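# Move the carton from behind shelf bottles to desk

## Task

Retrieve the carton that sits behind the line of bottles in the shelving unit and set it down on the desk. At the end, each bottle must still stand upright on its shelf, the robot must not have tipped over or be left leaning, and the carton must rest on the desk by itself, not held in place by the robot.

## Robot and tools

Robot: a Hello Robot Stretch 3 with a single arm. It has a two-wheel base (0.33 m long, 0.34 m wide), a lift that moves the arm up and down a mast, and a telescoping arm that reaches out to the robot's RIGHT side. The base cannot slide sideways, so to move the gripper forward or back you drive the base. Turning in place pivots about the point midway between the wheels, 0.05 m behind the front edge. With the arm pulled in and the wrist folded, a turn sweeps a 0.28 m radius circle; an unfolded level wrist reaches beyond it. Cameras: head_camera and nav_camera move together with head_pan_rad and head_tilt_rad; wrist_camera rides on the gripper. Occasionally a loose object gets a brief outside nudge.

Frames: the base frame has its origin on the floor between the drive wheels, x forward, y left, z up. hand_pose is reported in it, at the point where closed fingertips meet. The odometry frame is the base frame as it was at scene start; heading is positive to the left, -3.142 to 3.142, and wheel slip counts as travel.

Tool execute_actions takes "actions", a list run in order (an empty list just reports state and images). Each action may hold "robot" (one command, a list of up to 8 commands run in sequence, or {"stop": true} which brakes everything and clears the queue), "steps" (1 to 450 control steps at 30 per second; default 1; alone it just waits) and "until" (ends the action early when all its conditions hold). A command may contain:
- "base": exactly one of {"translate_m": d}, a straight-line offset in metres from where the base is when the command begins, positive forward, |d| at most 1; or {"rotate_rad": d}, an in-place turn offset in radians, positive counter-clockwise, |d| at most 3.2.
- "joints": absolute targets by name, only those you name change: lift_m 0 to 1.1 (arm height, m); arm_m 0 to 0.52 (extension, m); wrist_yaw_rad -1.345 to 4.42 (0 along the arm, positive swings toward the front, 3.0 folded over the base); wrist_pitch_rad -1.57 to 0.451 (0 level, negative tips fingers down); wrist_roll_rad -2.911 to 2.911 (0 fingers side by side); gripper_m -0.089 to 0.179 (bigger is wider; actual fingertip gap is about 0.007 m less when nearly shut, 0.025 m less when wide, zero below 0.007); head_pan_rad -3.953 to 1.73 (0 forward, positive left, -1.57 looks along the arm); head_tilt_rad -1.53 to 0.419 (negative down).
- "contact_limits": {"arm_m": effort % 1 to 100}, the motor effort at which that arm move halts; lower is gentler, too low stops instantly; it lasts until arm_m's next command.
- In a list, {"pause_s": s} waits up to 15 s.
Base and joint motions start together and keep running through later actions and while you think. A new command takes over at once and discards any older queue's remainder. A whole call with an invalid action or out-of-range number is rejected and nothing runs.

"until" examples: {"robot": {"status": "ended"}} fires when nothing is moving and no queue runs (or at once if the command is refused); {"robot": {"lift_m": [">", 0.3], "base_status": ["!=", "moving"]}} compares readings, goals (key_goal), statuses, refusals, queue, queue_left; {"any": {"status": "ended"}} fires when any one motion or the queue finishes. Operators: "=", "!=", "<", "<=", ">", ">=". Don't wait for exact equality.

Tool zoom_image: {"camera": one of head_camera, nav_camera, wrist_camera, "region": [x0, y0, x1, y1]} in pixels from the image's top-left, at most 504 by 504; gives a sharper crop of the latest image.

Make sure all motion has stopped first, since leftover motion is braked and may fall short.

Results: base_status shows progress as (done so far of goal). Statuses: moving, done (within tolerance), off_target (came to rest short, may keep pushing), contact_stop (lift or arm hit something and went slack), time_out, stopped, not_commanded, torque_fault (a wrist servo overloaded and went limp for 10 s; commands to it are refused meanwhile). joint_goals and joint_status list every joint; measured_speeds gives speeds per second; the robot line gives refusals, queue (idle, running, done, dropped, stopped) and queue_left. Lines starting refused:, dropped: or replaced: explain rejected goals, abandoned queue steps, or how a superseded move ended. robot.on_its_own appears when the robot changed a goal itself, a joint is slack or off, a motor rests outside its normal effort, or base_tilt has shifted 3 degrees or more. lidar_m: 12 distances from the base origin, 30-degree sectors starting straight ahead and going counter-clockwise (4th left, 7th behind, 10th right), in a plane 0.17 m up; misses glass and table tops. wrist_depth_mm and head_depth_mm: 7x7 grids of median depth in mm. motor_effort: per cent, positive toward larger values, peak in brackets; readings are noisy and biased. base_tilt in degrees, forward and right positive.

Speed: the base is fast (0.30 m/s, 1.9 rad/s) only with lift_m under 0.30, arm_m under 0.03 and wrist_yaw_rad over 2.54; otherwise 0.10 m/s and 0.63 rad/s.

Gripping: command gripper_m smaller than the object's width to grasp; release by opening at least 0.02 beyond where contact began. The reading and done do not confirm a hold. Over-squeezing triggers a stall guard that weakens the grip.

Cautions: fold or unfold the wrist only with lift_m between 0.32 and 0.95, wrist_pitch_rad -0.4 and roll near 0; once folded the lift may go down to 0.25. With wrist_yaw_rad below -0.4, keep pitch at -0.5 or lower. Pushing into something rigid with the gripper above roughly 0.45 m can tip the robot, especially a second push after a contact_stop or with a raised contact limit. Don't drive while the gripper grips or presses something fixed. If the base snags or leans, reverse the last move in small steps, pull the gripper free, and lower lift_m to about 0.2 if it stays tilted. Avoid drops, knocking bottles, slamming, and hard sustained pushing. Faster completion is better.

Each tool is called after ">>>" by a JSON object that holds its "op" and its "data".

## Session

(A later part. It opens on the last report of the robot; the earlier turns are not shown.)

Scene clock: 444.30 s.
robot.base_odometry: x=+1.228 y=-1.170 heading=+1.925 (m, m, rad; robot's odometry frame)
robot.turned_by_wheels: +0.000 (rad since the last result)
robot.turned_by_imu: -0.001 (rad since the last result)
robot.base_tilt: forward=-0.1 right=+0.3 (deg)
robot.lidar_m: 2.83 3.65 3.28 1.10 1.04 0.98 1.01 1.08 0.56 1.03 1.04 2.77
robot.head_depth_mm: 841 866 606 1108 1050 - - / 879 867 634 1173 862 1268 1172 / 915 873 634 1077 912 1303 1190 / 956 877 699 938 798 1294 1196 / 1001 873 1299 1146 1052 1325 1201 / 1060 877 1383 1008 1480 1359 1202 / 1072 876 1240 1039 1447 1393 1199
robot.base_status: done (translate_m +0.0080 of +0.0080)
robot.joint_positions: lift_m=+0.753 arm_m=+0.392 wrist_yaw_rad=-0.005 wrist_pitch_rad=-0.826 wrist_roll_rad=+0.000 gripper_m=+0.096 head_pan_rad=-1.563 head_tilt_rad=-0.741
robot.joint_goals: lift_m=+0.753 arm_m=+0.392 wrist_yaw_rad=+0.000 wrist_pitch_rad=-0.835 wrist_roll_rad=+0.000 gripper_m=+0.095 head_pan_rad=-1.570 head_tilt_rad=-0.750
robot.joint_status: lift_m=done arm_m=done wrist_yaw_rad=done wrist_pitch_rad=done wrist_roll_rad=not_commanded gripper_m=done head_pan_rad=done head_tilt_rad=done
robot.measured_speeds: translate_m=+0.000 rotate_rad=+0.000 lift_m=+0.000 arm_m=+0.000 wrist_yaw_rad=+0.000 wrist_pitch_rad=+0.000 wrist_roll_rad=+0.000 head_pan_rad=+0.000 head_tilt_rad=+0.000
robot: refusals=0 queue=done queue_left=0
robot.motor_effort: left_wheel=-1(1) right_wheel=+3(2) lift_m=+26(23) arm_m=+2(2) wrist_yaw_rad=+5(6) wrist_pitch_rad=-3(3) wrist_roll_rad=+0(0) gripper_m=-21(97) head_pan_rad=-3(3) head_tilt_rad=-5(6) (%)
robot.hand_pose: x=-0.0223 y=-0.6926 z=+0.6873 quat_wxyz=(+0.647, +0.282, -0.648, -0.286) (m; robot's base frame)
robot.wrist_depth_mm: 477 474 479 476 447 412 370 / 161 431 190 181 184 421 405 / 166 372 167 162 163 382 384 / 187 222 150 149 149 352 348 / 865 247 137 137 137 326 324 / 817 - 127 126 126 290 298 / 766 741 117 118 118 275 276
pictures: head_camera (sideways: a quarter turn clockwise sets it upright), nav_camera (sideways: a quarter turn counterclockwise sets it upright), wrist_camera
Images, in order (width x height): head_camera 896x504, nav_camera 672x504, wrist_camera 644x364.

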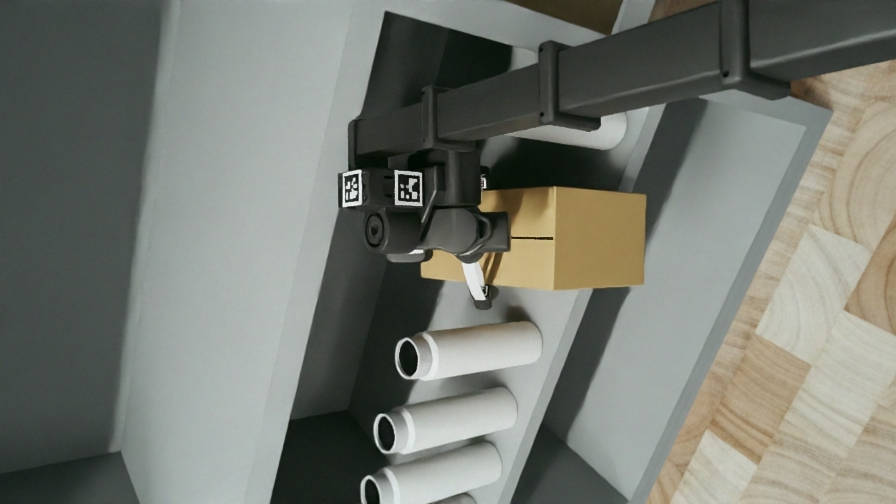

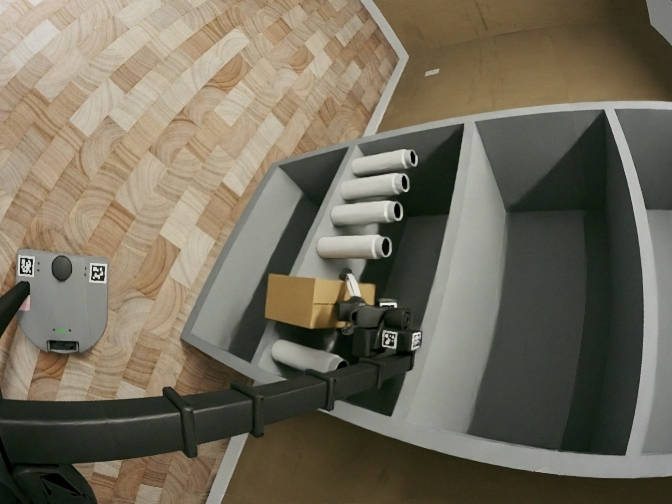

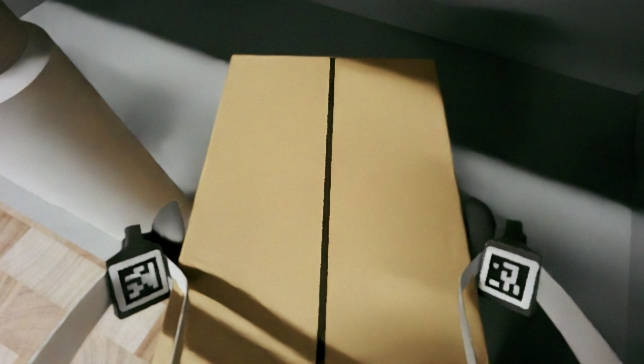

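>>> {"op": "execute_actions", "data": {"actions": [{"robot": [{"joints": {"lift_m": 0.778}}], "steps": 120, "until": {"robot": {"status": "ended"}}}, {"steps": 10}]}}

Scene clock: 449.07 s.
robot.base_odometry: x=+1.228 y=-1.170 heading=+1.925 (m, m, rad; robot's odometry frame)
robot.turned_by_wheels: +0.000 (rad since the last result)
robot.turned_by_imu: +0.000 (rad since the last result)
robot.base_tilt: forward=+0.0 right=+0.4 (deg)
robot.lidar_m: 2.83 3.64 3.28 1.10 1.04 0.98 1.00 1.09 0.56 1.03 1.04 2.78
robot.head_depth_mm: 839 866 603 1115 1331 - - / 873 870 632 - 861 1242 1171 / 919 871 664 1076 915 1297 1195 / 955 871 668 863 782 1303 1201 / 1003 871 1300 1111 1047 1328 1196 / 1053 873 1379 1005 1466 1357 1201 / 1070 873 1241 1040 1454 1384 1200
robot.base_status: done (translate_m +0.0080 of +0.0080)
robot.joint_positions: lift_m=+0.778 arm_m=+0.392 wrist_yaw_rad=-0.002 wrist_pitch_rad=-0.848 wrist_roll_rad=+0.005 gripper_m=+0.096 head_pan_rad=-1.563 head_tilt_rad=-0.741
robot.joint_goals: lift_m=+0.778 arm_m=+0.392 wrist_yaw_rad=+0.000 wrist_pitch_rad=-0.835 wrist_roll_rad=+0.005 gripper_m=+0.095 head_pan_rad=-1.570 head_tilt_rad=-0.750
robot.joint_status: lift_m=done arm_m=done wrist_yaw_rad=done wrist_pitch_rad=done wrist_roll_rad=not_commanded gripper_m=done head_pan_rad=done head_tilt_rad=done
robot.measured_speeds: translate_m=+0.000 rotate_rad=+0.000 lift_m=+0.000 arm_m=+0.000 wrist_yaw_rad=+0.000 wrist_pitch_rad=+0.000 wrist_roll_rad=+0.000 head_pan_rad=+0.000 head_tilt_rad=+0.000
robot: refusals=0 queue=done queue_left=0
robot.motor_effort: left_wheel=+0(2) right_wheel=-2(4) lift_m=+42(44) arm_m=+2(2) wrist_yaw_rad=+1(7) wrist_pitch_rad=+3(4) wrist_roll_rad=-1(2) gripper_m=-18(21) head_pan_rad=-3(3) head_tilt_rad=-5(5) (%)
robot.hand_pose: x=-0.0219 y=-0.6881 z=+0.7082 quat_wxyz=(+0.643, +0.290, -0.646, -0.292) (m; robot's base frame)
robot.wrist_depth_mm: 491 505 498 494 459 421 377 / 164 451 173 170 171 435 419 / 167 240 160 158 157 401 393 / 201 227 149 147 146 366 355 / 871 263 138 138 138 347 331 / 838 - 130 130 129 - 313 / 781 766 123 123 122 298 281
pictures: head_camera (sideways: a quarter turn clockwise sets it upright), nav_camera (sideways: a quarter turn counterclockwise sets it upright), wrist_camera
Images, in order (width x height): head_camera 896x504, nav_camera 672x504, wrist_camera 644x364.

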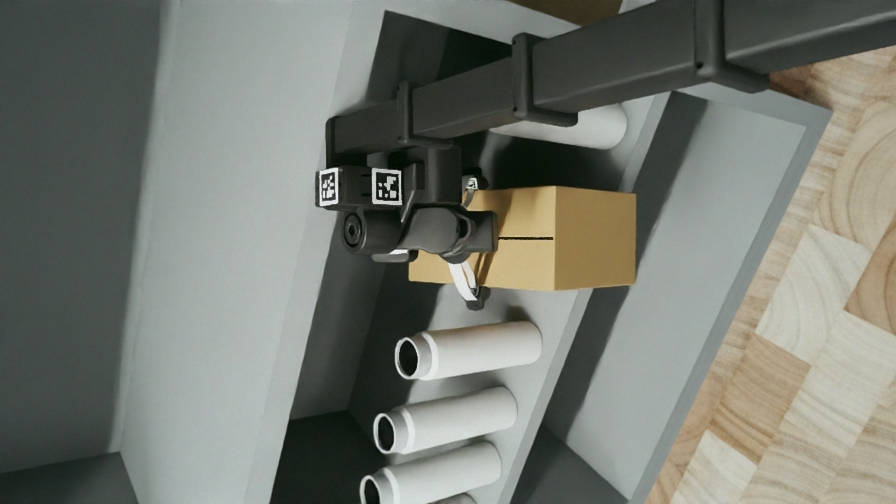

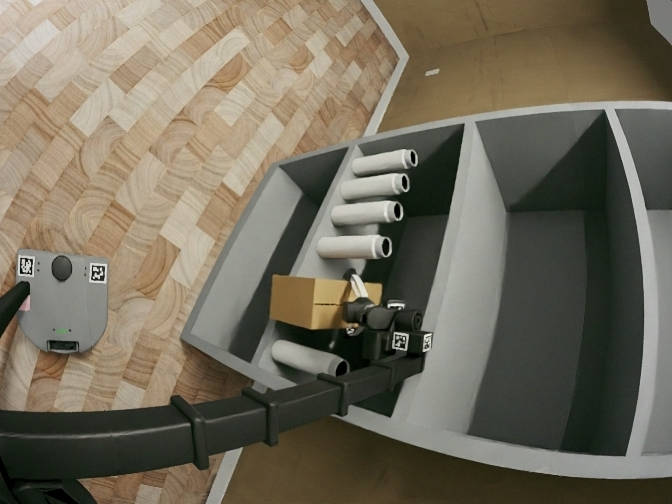

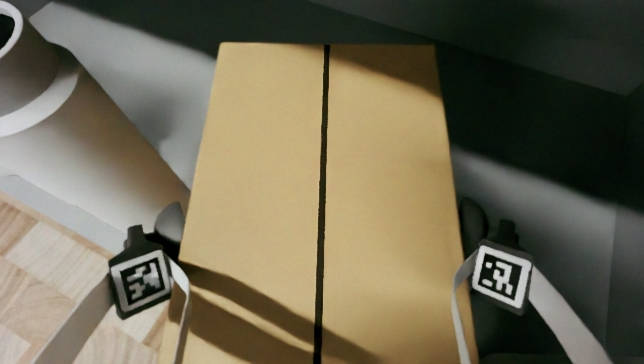

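>>> {"op": "execute_actions", "data": {"actions": [{"robot": [{"joints": {"gripper_m": 0.088, "arm_m": 0.2}}], "steps": 150, "until": {"robot": {"status": "ended"}}}]}}

Scene clock: 487.13 s.
robot.base_odometry: x=+1.228 y=-1.170 heading=+1.925 (m, m, rad; robot's odometry frame)
robot.turned_by_wheels: +0.000 (rad since the last result)
robot.turned_by_imu: +0.000 (rad since the last result)
robot.base_tilt: forward=+0.0 right=+0.3 (deg)
robot.lidar_m: 2.84 3.63 3.28 1.10 1.04 0.98 1.00 1.08 0.56 1.04 1.04 2.78
robot.head_depth_mm: 839 867 603 1114 1303 - - / 876 871 633 1185 - 1266 1168 / 916 869 662 1227 - 652 1171 / 956 870 695 1192 706 633 1172 / 1001 875 1302 1118 1036 1322 1198 / 1056 872 1380 1005 1475 1360 1199 / 1076 875 1240 1046 1453 1392 1201
robot.base_status: done (translate_m +0.0080 of +0.0080)
robot.joint_positions: lift_m=+0.778 arm_m=+0.200 wrist_yaw_rad=+0.000 wrist_pitch_rad=-0.849 wrist_roll_rad=+0.005 gripper_m=+0.089 head_pan_rad=-1.563 head_tilt_rad=-0.741
robot.joint_goals: lift_m=+0.778 arm_m=+0.200 wrist_yaw_rad=+0.000 wrist_pitch_rad=-0.835 wrist_roll_rad=+0.005 gripper_m=+0.088 head_pan_rad=-1.570 head_tilt_rad=-0.750
robot.joint_status: lift_m=done arm_m=done wrist_yaw_rad=done wrist_pitch_rad=done wrist_roll_rad=not_commanded gripper_m=done head_pan_rad=done head_tilt_rad=done
robot.measured_speeds: translate_m=+0.000 rotate_rad=+0.000 lift_m=+0.000 arm_m=+0.000 wrist_yaw_rad=+0.000 wrist_pitch_rad=+0.000 wrist_roll_rad=+0.000 head_pan_rad=+0.000 head_tilt_rad=+0.000
robot: refusals=0 queue=done queue_left=0
robot.motor_effort: left_wheel=+1(0) right_wheel=-1(2) lift_m=+43(42) arm_m=-2(2) wrist_yaw_rad=+0(2) wrist_pitch_rad=+3(3) wrist_roll_rad=-2(2) gripper_m=-21(61) head_pan_rad=-3(3) head_tilt_rad=-6(6) (%)
robot.hand_pose: x=-0.0216 y=-0.4965 z=+0.7081 quat_wxyz=(+0.643, +0.291, -0.646, -0.292) (m; robot's base frame)
robot.wrist_depth_mm: 421 369 480 490 487 481 158 / 616 437 173 170 171 216 171 / - 842 161 158 158 230 236 / 981 915 149 148 146 283 251 / 878 893 139 138 137 330 242 / 834 - 130 130 129 - 792 / 768 786 123 122 122 753 753
pictures: head_camera (sideways: a quarter turn clockwise sets it upright), nav_camera (sideways: a quarter turn counterclockwise sets it upright), wrist_camera
Images, in order (width x height): head_camera 896x504, nav_camera 672x504, wrist_camera 644x364.

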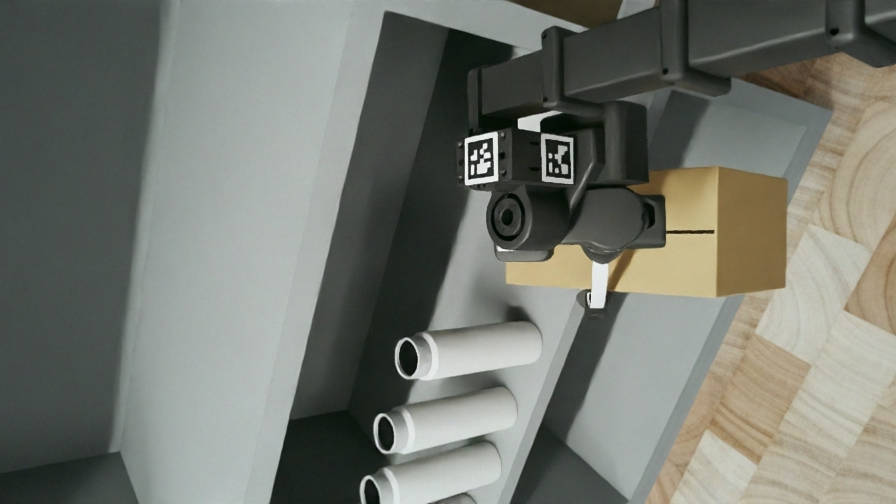

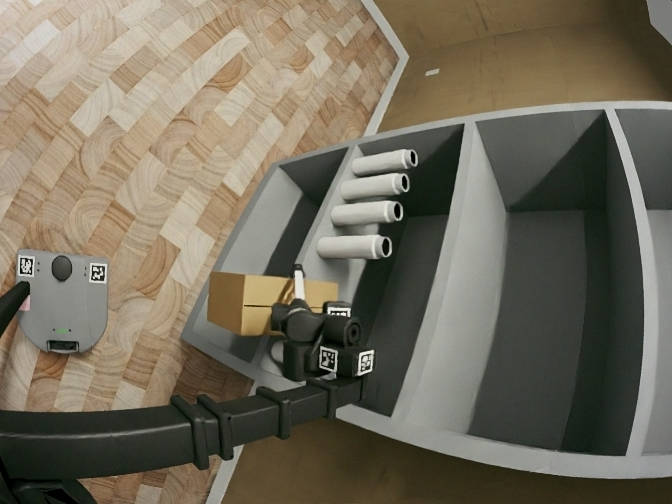

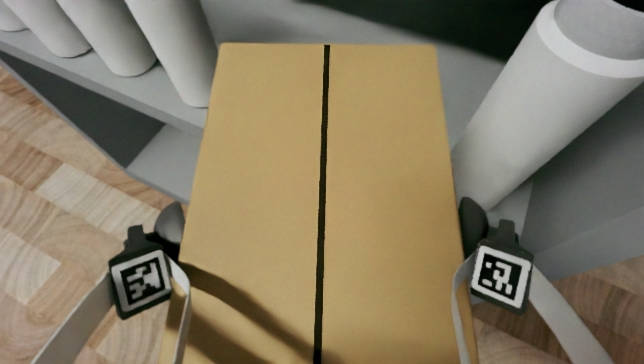

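>>> {"op": "execute_actions", "data": {"actions": [{"robot": {"joints": {"arm_m": 0.03}}, "steps": 150, "until": {"robot": {"arm_m": ["<", 0.12]}}}, {"robot": {"base": {"rotate_rad": 0.916}}, "steps": 200, "until": {"robot": {"status": "ended"}}}, {"robot": {"base": {"translate_m": 1.0}, "joints": {"lift_m": 1.02, "head_tilt_rad": -0.6}}, "steps": 450, "until": {"robot": {"x": ["<", 0.37]}}}, {"robot": {"base": {"translate_m": 1.0}}, "steps": 450, "until": {"robot": {"x": ["<", -0.49]}}}, {"robot": [{"base": {"translate_m": 0.556}}, {"base": {"rotate_rad": 1.845}}], "steps": 450, "until": {"robot": {"status": "ended"}}}]}}

Scene clock: 528.33 s.
robot.base_odometry: x=-1.023 y=-0.472 heading=-1.597 (m, m, rad; robot's odometry frame)
robot.turned_by_wheels: +2.761 (rad since the last result)
robot.turned_by_imu: +2.727 (rad since the last result)
robot.base_tilt: forward=+0.0 right=+0.4 (deg)
robot.lidar_m: 1.04 1.26 1.67 2.90 3.06 2.37 2.30 1.49 1.45 0.96 1.52 1.46
robot.head_depth_mm: 1186 1310 - - - - 1243 / 1201 1315 1436 - - - 306 / 1198 1323 1445 - - - 307 / 1208 1330 1441 1137 440 363 317 / 1215 1340 1474 1088 860 1412 335 / 1234 1348 1495 1710 1813 1520 1277 / 1232 1359 1504 1701 1832 1529 1283
robot.base_status: done (rotate_rad +1.8449 of +1.8450)
robot.joint_positions: lift_m=+1.020 arm_m=+0.030 wrist_yaw_rad=+0.000 wrist_pitch_rad=-0.849 wrist_roll_rad=+0.005 gripper_m=+0.089 head_pan_rad=-1.563 head_tilt_rad=-0.606
robot.joint_goals: lift_m=+1.020 arm_m=+0.030 wrist_yaw_rad=+0.000 wrist_pitch_rad=-0.835 wrist_roll_rad=+0.005 gripper_m=+0.088 head_pan_rad=-1.570 head_tilt_rad=-0.600
robot.joint_status: lift_m=done arm_m=done wrist_yaw_rad=done wrist_pitch_rad=done wrist_roll_rad=not_commanded gripper_m=done head_pan_rad=done head_tilt_rad=done
robot.measured_speeds: translate_m=+0.000 rotate_rad=+0.000 lift_m=+0.000 arm_m=+0.000 wrist_yaw_rad=+0.000 wrist_pitch_rad=+0.000 wrist_roll_rad=+0.000 head_pan_rad=+0.000 head_tilt_rad=+0.000
robot: refusals=0 queue=done queue_left=0
robot.motor_effort: left_wheel=-2(6) right_wheel=+2(7) lift_m=+41(43) arm_m=-3(3) wrist_yaw_rad=+1(0) wrist_pitch_rad=+3(3) wrist_roll_rad=-1(1) gripper_m=-21(21) head_pan_rad=-3(3) head_tilt_rad=+5(24) (%)
robot.hand_pose: x=-0.0216 y=-0.3264 z=+0.9501 quat_wxyz=(+0.643, +0.291, -0.646, -0.292) (m; robot's base frame)
robot.wrist_depth_mm: - - 596 567 572 566 556 / - - 174 170 171 512 504 / - - 160 158 157 - - / - - 148 148 146 - - / - - 139 138 137 - - / - - 130 130 129 - - / - - 123 122 122 982 990
pictures: head_camera (sideways: a quarter turn clockwise sets it upright), nav_camera (sideways: a quarter turn counterclockwise sets it upright), wrist_camera
Images, in order (width x height): head_camera 896x504, nav_camera 672x504, wrist_camera 644x364.

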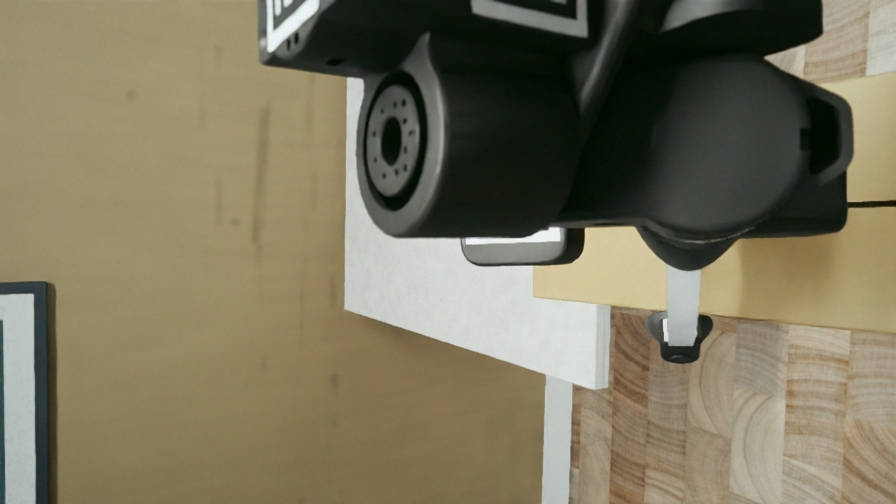

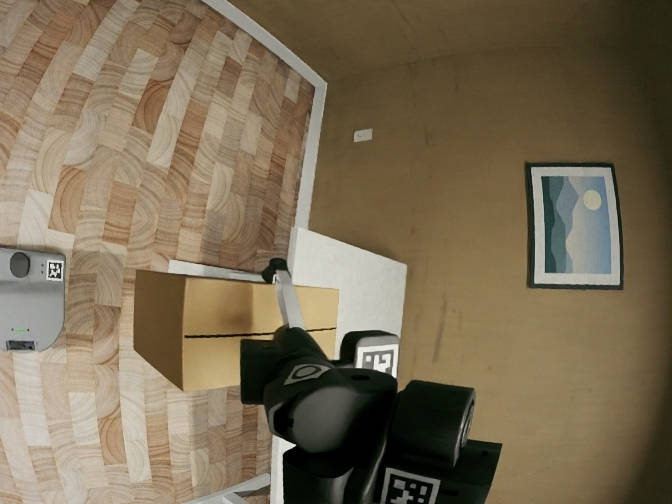

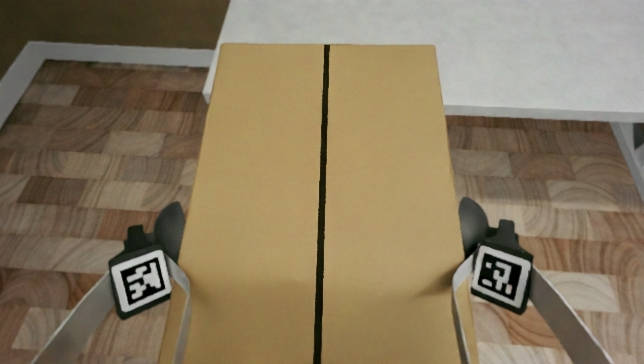

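>>> {"op": "execute_actions", "data": {"actions": [{"robot": [{"base": {"translate_m": -0.12}, "joints": {"arm_m": 0.51, "lift_m": 1.005, "head_tilt_rad": -0.55}}, {"joints": {"lift_m": 0.96}}], "steps": 400, "until": {"robot": {"status": "ended"}}}]}}

Scene clock: 545.77 s.
robot.base_odometry: x=-1.020 y=-0.352 heading=-1.597 (m, m, rad; robot's odometry frame)
robot.turned_by_wheels: +0.000 (rad since the last result)
robot.turned_by_imu: -0.001 (rad since the last result)
robot.base_tilt: forward=+0.0 right=+0.5 (deg)
robot.lidar_m: 1.16 1.37 1.76 2.89 2.92 2.25 2.18 1.39 1.44 0.96 1.51 1.59
robot.head_depth_mm: 1181 1287 1374 - 845 1526 1315 / 1186 1290 - 1182 874 1530 1302 / 1204 1284 1470 1074 817 1540 1305 / 1208 1313 1456 766 790 1541 1306 / 1200 1316 1445 1187 883 1433 1281 / 1201 1338 1468 1325 883 1542 1310 / 1211 1335 1477 1641 1764 1597 1320
robot.base_status: done (translate_m -0.1200 of -0.1200)
robot.joint_positions: lift_m=+0.960 arm_m=+0.510 wrist_yaw_rad=+0.000 wrist_pitch_rad=-0.849 wrist_roll_rad=+0.005 gripper_m=+0.089 head_pan_rad=-1.563 head_tilt_rad=-0.557
robot.joint_goals: lift_m=+0.960 arm_m=+0.510 wrist_yaw_rad=+0.000 wrist_pitch_rad=-0.835 wrist_roll_rad=+0.005 gripper_m=+0.088 head_pan_rad=-1.570 head_tilt_rad=-0.550
robot.joint_status: lift_m=done arm_m=done wrist_yaw_rad=done wrist_pitch_rad=done wrist_roll_rad=not_commanded gripper_m=done head_pan_rad=done head_tilt_rad=done
robot.measured_speeds: translate_m=+0.000 rotate_rad=+0.000 lift_m=+0.000 arm_m=+0.000 wrist_yaw_rad=+0.000 wrist_pitch_rad=+0.000 wrist_roll_rad=+0.000 head_pan_rad=+0.000 head_tilt_rad=+0.000
robot: refusals=0 queue=done queue_left=0
robot.motor_effort: left_wheel=-2(7) right_wheel=+2(3) lift_m=+26(41) arm_m=+2(2) wrist_yaw_rad=+0(0) wrist_pitch_rad=+3(4) wrist_roll_rad=-2(2) gripper_m=-21(21) head_pan_rad=-3(3) head_tilt_rad=+5(15) (%)
robot.hand_pose: x=-0.0216 y=-0.8058 z=+0.8907 quat_wxyz=(+0.643, +0.291, -0.645, -0.292) (m; robot's base frame)
robot.wrist_depth_mm: 796 734 478 485 487 485 473 / 993 442 173 170 170 434 430 / - 394 161 157 157 391 394 / - 370 148 147 146 361 360 / 352 345 138 138 137 338 334 / 317 - 130 130 130 - 312 / 296 290 123 123 122 289 292
pictures: head_camera (sideways: a quarter turn clockwise sets it upright), nav_camera (sideways: a quarter turn counterclockwise sets it upright), wrist_camera
Images, in order (width x height): head_camera 896x504, nav_camera 672x504, wrist_camera 644x364.

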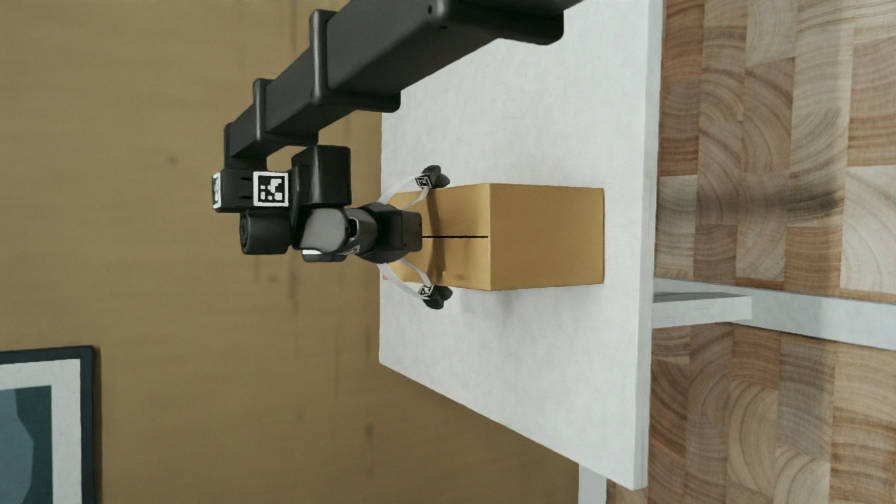

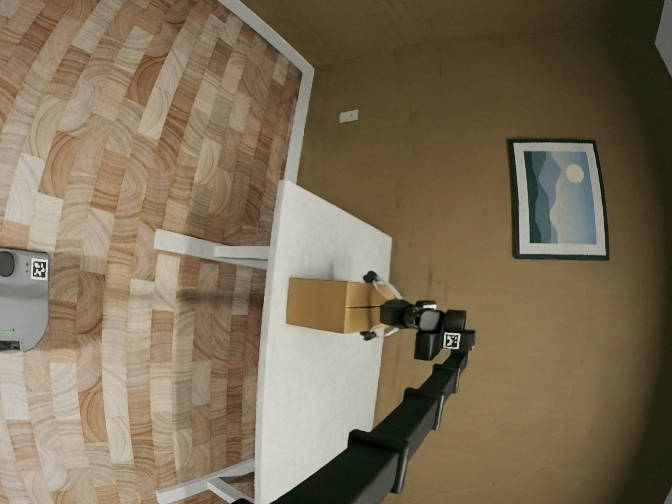

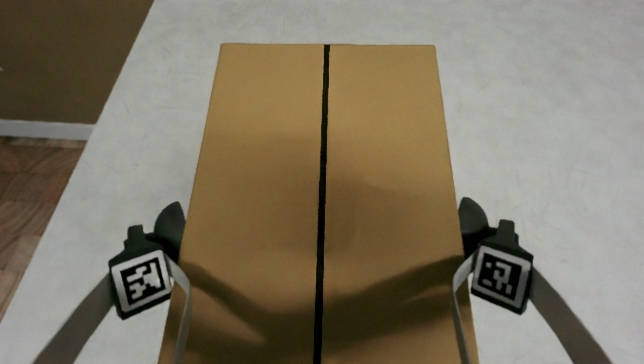

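>>> {"op": "execute_actions", "data": {"actions": [{"robot": [{"joints": {"lift_m": 0.947}}], "steps": 100, "until": {"robot": {"status": "ended"}}}]}}

Scene clock: 549.90 s.
robot.base_odometry: x=-1.020 y=-0.352 heading=-1.597 (m, m, rad; robot's odometry frame)
robot.turned_by_wheels: +0.000 (rad since the last result)
robot.turned_by_imu: +0.000 (rad since the last result)
robot.base_tilt: forward=+0.1 right=+0.4 (deg)
robot.lidar_m: 1.16 1.36 1.76 2.89 2.92 2.25 2.18 1.39 1.44 0.96 1.50 1.59
robot.head_depth_mm: 1179 1291 1389 - 844 1544 1312 / 1190 1297 1447 1128 878 1544 1320 / 1200 1290 - 1078 817 1533 1309 / 1206 1312 1447 775 788 1538 1320 / 1205 1326 1459 1194 884 1436 1288 / 1203 1330 1464 1333 884 1547 1311 / 1204 1335 1472 1639 1752 1591 1323
robot.base_status: done (translate_m -0.1200 of -0.1200)
robot.joint_positions: lift_m=+0.947 arm_m=+0.510 wrist_yaw_rad=+0.000 wrist_pitch_rad=-0.845 wrist_roll_rad=+0.005 gripper_m=+0.089 head_pan_rad=-1.563 head_tilt_rad=-0.557
robot.joint_goals: lift_m=+0.947 arm_m=+0.510 wrist_yaw_rad=+0.000 wrist_pitch_rad=-0.835 wrist_roll_rad=+0.005 gripper_m=+0.088 head_pan_rad=-1.570 head_tilt_rad=-0.550
robot.joint_status: lift_m=done arm_m=done wrist_yaw_rad=done wrist_pitch_rad=done wrist_roll_rad=not_commanded gripper_m=done head_pan_rad=done head_tilt_rad=done
robot.measured_speeds: translate_m=+0.000 rotate_rad=+0.000 lift_m=+0.000 arm_m=+0.000 wrist_yaw_rad=+0.000 wrist_pitch_rad=+0.000 wrist_roll_rad=+0.000 head_pan_rad=+0.000 head_tilt_rad=+0.000
robot: refusals=0 queue=done queue_left=0
robot.motor_effort: left_wheel=-1(2) right_wheel=+2(3) lift_m=+24(26) arm_m=+2(2) wrist_yaw_rad=+0(0) wrist_pitch_rad=+2(3) wrist_roll_rad=-2(2) gripper_m=-21(21) head_pan_rad=-3(3) head_tilt_rad=+5(5) (%)
robot.hand_pose: x=-0.0216 y=-0.8067 z=+0.8783 quat_wxyz=(+0.643, +0.289, -0.646, -0.291) (m; robot's base frame)
robot.wrist_depth_mm: 781 485 464 471 461 462 459 / 952 429 189 180 182 417 420 / - 384 168 164 163 379 376 / - 352 152 151 150 353 341 / 336 336 139 139 138 324 319 / 303 - 129 129 129 - 299 / 284 281 121 121 120 280 281
pictures: head_camera (sideways: a quarter turn clockwise sets it upright), nav_camera (sideways: a quarter turn counterclockwise sets it upright), wrist_camera
Images, in order (width x height): head_camera 896x504, nav_camera 672x504, wrist_camera 644x364.

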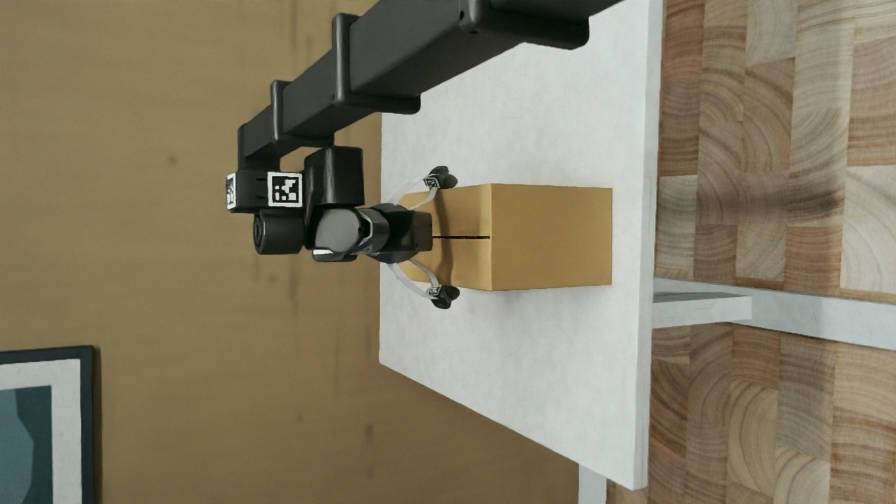

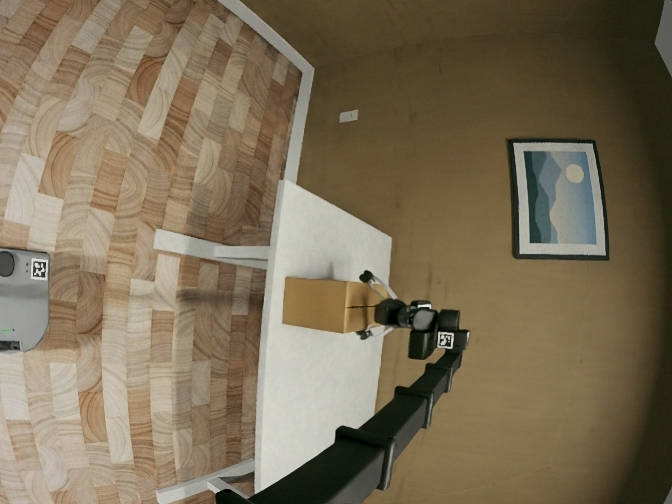

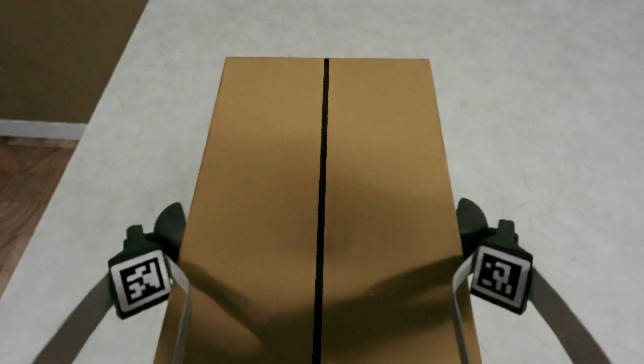

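>>> {"op": "execute_actions", "data": {"actions": [{"robot": {"joints": {"gripper_m": 0.17, "head_pan_rad": 1.45, "head_tilt_rad": -0.25}}, "steps": 100, "until": {"robot": {"gripper_m_status": ["!=", "moving"], "gripper_m": [">", 0.16]}}}, {"robot": {"joints": {"lift_m": 1.0}}, "steps": 200, "until": {"robot": {"status": "ended"}}}]}}

Scene clock: 559.33 s.
robot.base_odometry: x=-1.020 y=-0.352 heading=-1.597 (m, m, rad; robot's odometry frame)
robot.turned_by_wheels: +0.000 (rad since the last result)
robot.turned_by_imu: +0.000 (rad since the last result)
robot.base_tilt: forward=-0.1 right=+0.4 (deg)
robot.lidar_m: 1.16 1.37 1.76 2.89 2.92 2.26 2.18 1.39 1.45 0.96 1.51 1.59
robot.head_depth_mm: 3178 3299 3429 3600 3247 2226 1676 / 3110 3273 3405 3527 3244 2218 1691 / 3128 3183 3349 3433 3148 2267 1683 / 3078 3215 3346 3482 3157 2244 1698 / 3093 3178 3268 3408 3151 2239 1707 / 3068 3125 3257 3445 3349 2272 1712 / 3027 3145 3309 3429 3421 2293 1708
robot.base_status: done (translate_m -0.1200 of -0.1200)
robot.joint_positions: lift_m=+1.000 arm_m=+0.510 wrist_yaw_rad=+0.000 wrist_pitch_rad=-0.845 wrist_roll_rad=+0.005 gripper_m=+0.170 head_pan_rad=+1.443 head_tilt_rad=-0.261
robot.joint_goals: lift_m=+1.000 arm_m=+0.510 wrist_yaw_rad=+0.000 wrist_pitch_rad=-0.835 wrist_roll_rad=+0.005 gripper_m=+0.170 head_pan_rad=+1.450 head_tilt_rad=-0.250
robot.joint_status: lift_m=done arm_m=done wrist_yaw_rad=done wrist_pitch_rad=done wrist_roll_rad=not_commanded gripper_m=done head_pan_rad=done head_tilt_rad=done
robot.measured_speeds: translate_m=+0.000 rotate_rad=+0.000 lift_m=+0.000 arm_m=+0.000 wrist_yaw_rad=+0.000 wrist_pitch_rad=+0.000 wrist_roll_rad=+0.000 head_pan_rad=+0.000 head_tilt_rad=+0.000
robot: refusals=0 queue=done queue_left=0
robot.motor_effort: left_wheel=-2(2) right_wheel=+2(3) lift_m=+40(42) arm_m=+2(2) wrist_yaw_rad=+0(0) wrist_pitch_rad=+2(2) wrist_roll_rad=-1(2) gripper_m=+0(99) head_pan_rad=+2(33) head_tilt_rad=+7(38) (%)
robot.hand_pose: x=-0.0216 y=-0.8068 z=+0.9308 quat_wxyz=(+0.644, +0.289, -0.646, -0.291) (m; robot's base frame)
robot.wrist_depth_mm: 835 776 543 533 534 533 527 / 974 860 501 484 487 484 485 / - 464 441 227 438 444 441 / - 415 399 210 216 407 408 / - 388 200 193 198 381 380 / - 350 183 179 182 344 348 / 327 333 171 167 170 325 323
pictures: head_camera (sideways: a quarter turn clockwise sets it upright), nav_camera (sideways: a quarter turn counterclockwise sets it upright), wrist_camera
Images, in order (width x height): head_camera 896x504, nav_camera 672x504, wrist_camera 644x364.

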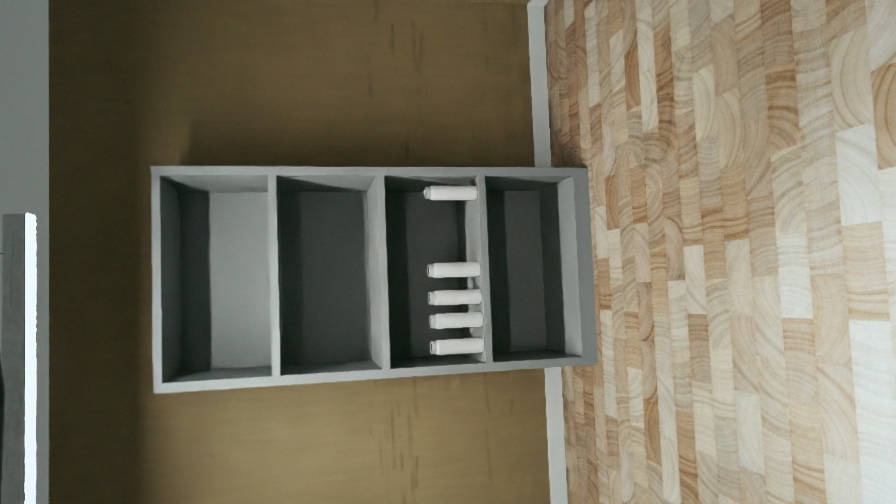

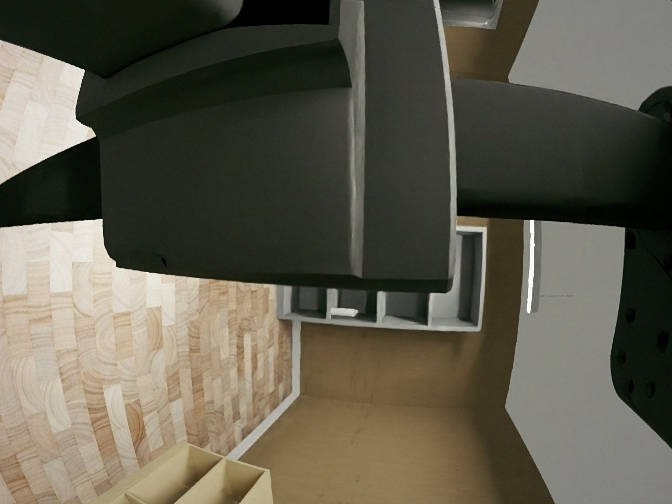

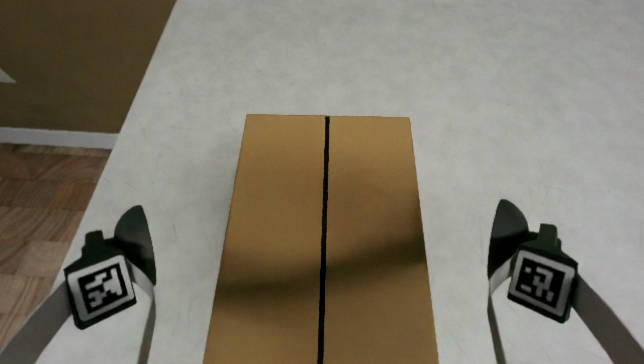

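>>> {"op": "execute_actions", "data": {"actions": []}}

Scene clock: 567.37 s.
robot.base_odometry: x=-1.020 y=-0.352 heading=-1.597 (m, m, rad; robot's odometry frame)
robot.turned_by_wheels: +0.000 (rad since the last result)
robot.turned_by_imu: +0.000 (rad since the last result)
robot.base_tilt: forward=-0.1 right=+0.4 (deg)
robot.lidar_m: 1.16 1.37 1.76 2.89 2.92 2.25 2.19 1.39 1.44 0.96 1.51 1.59
robot.head_depth_mm: 3147 3278 3446 3593 3322 2213 1693 / 3139 3297 3335 3576 3221 2215 1681 / 3133 3219 3335 3502 3158 2239 1687 / 3064 3232 3254 3441 3160 2226 1705 / 3068 3141 3279 3388 3207 2256 1703 / 3066 3135 3223 3423 3336 2283 1701 / 3067 3159 3279 3399 3409 2289 1718
robot.base_status: done (translate_m -0.1200 of -0.1200)
robot.joint_positions: lift_m=+1.000 arm_m=+0.510 wrist_yaw_rad=+0.000 wrist_pitch_rad=-0.845 wrist_roll_rad=+0.005 gripper_m=+0.170 head_pan_rad=+1.443 head_tilt_rad=-0.261
robot.joint_goals: lift_m=+1.000 arm_m=+0.510 wrist_yaw_rad=+0.000 wrist_pitch_rad=-0.835 wrist_roll_rad=+0.005 gripper_m=+0.170 head_pan_rad=+1.450 head_tilt_rad=-0.250
robot.joint_status: lift_m=done arm_m=done wrist_yaw_rad=done wrist_pitch_rad=done wrist_roll_rad=not_commanded gripper_m=done head_pan_rad=done head_tilt_rad=done
robot.measured_speeds: translate_m=+0.000 rotate_rad=+0.000 lift_m=+0.000 arm_m=+0.000 wrist_yaw_rad=+0.000 wrist_pitch_rad=+0.000 wrist_roll_rad=+0.000 head_pan_rad=+0.000 head_tilt_rad=+0.000
robot: refusals=0 queue=done queue_left=0
robot.motor_effort: left_wheel=-2(2) right_wheel=+3(2) lift_m=+40(40) arm_m=+2(2) wrist_yaw_rad=+0(1) wrist_pitch_rad=+2(2) wrist_roll_rad=-1(1) gripper_m=-1(1) head_pan_rad=+2(2) head_tilt_rad=+8(7) (%)
robot.hand_pose: x=-0.0216 y=-0.8068 z=+0.9308 quat_wxyz=(+0.644, +0.289, -0.646, -0.291) (m; robot's base frame)
robot.wrist_depth_mm: 792 749 561 536 542 546 536 / 973 857 489 496 484 491 485 / - 448 447 227 436 447 444 / - 407 400 210 216 413 405 / - 380 200 194 199 381 371 / - 353 183 178 181 341 349 / 332 330 169 167 169 329 324
pictures: head_camera (sideways: a quarter turn clockwise sets it upright), nav_camera (sideways: a quarter turn counterclockwise sets it upright), wrist_camera
Images, in order (width x height): head_camera 896x504, nav_camera 672x504, wrist_camera 644x364.

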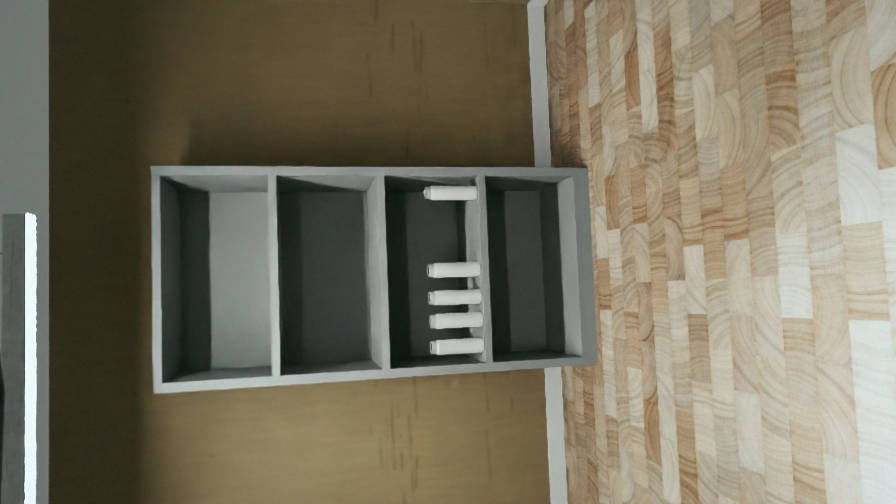

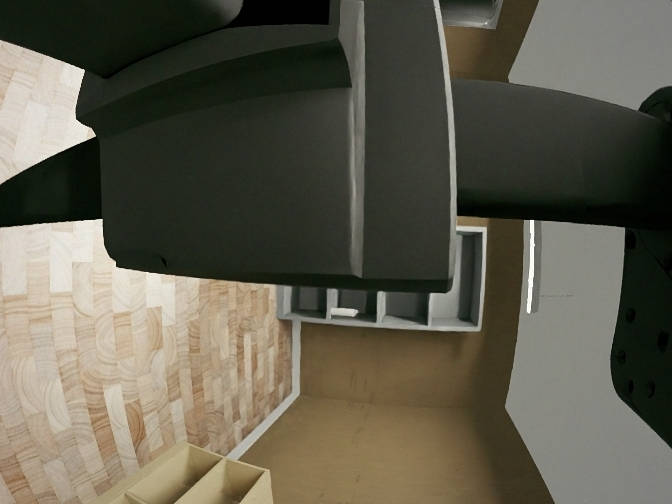

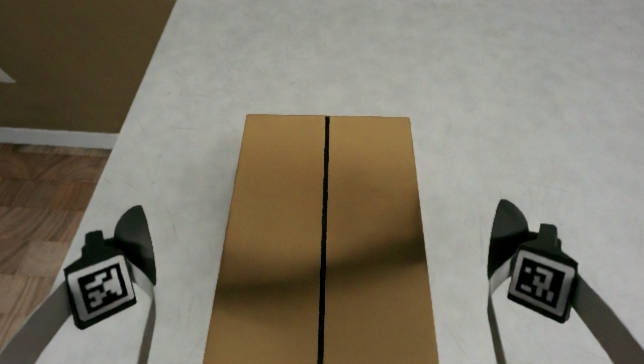

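>>> {"op": "finished_scene", "data": {"scene": 1}}

The scene is finished: the task was done.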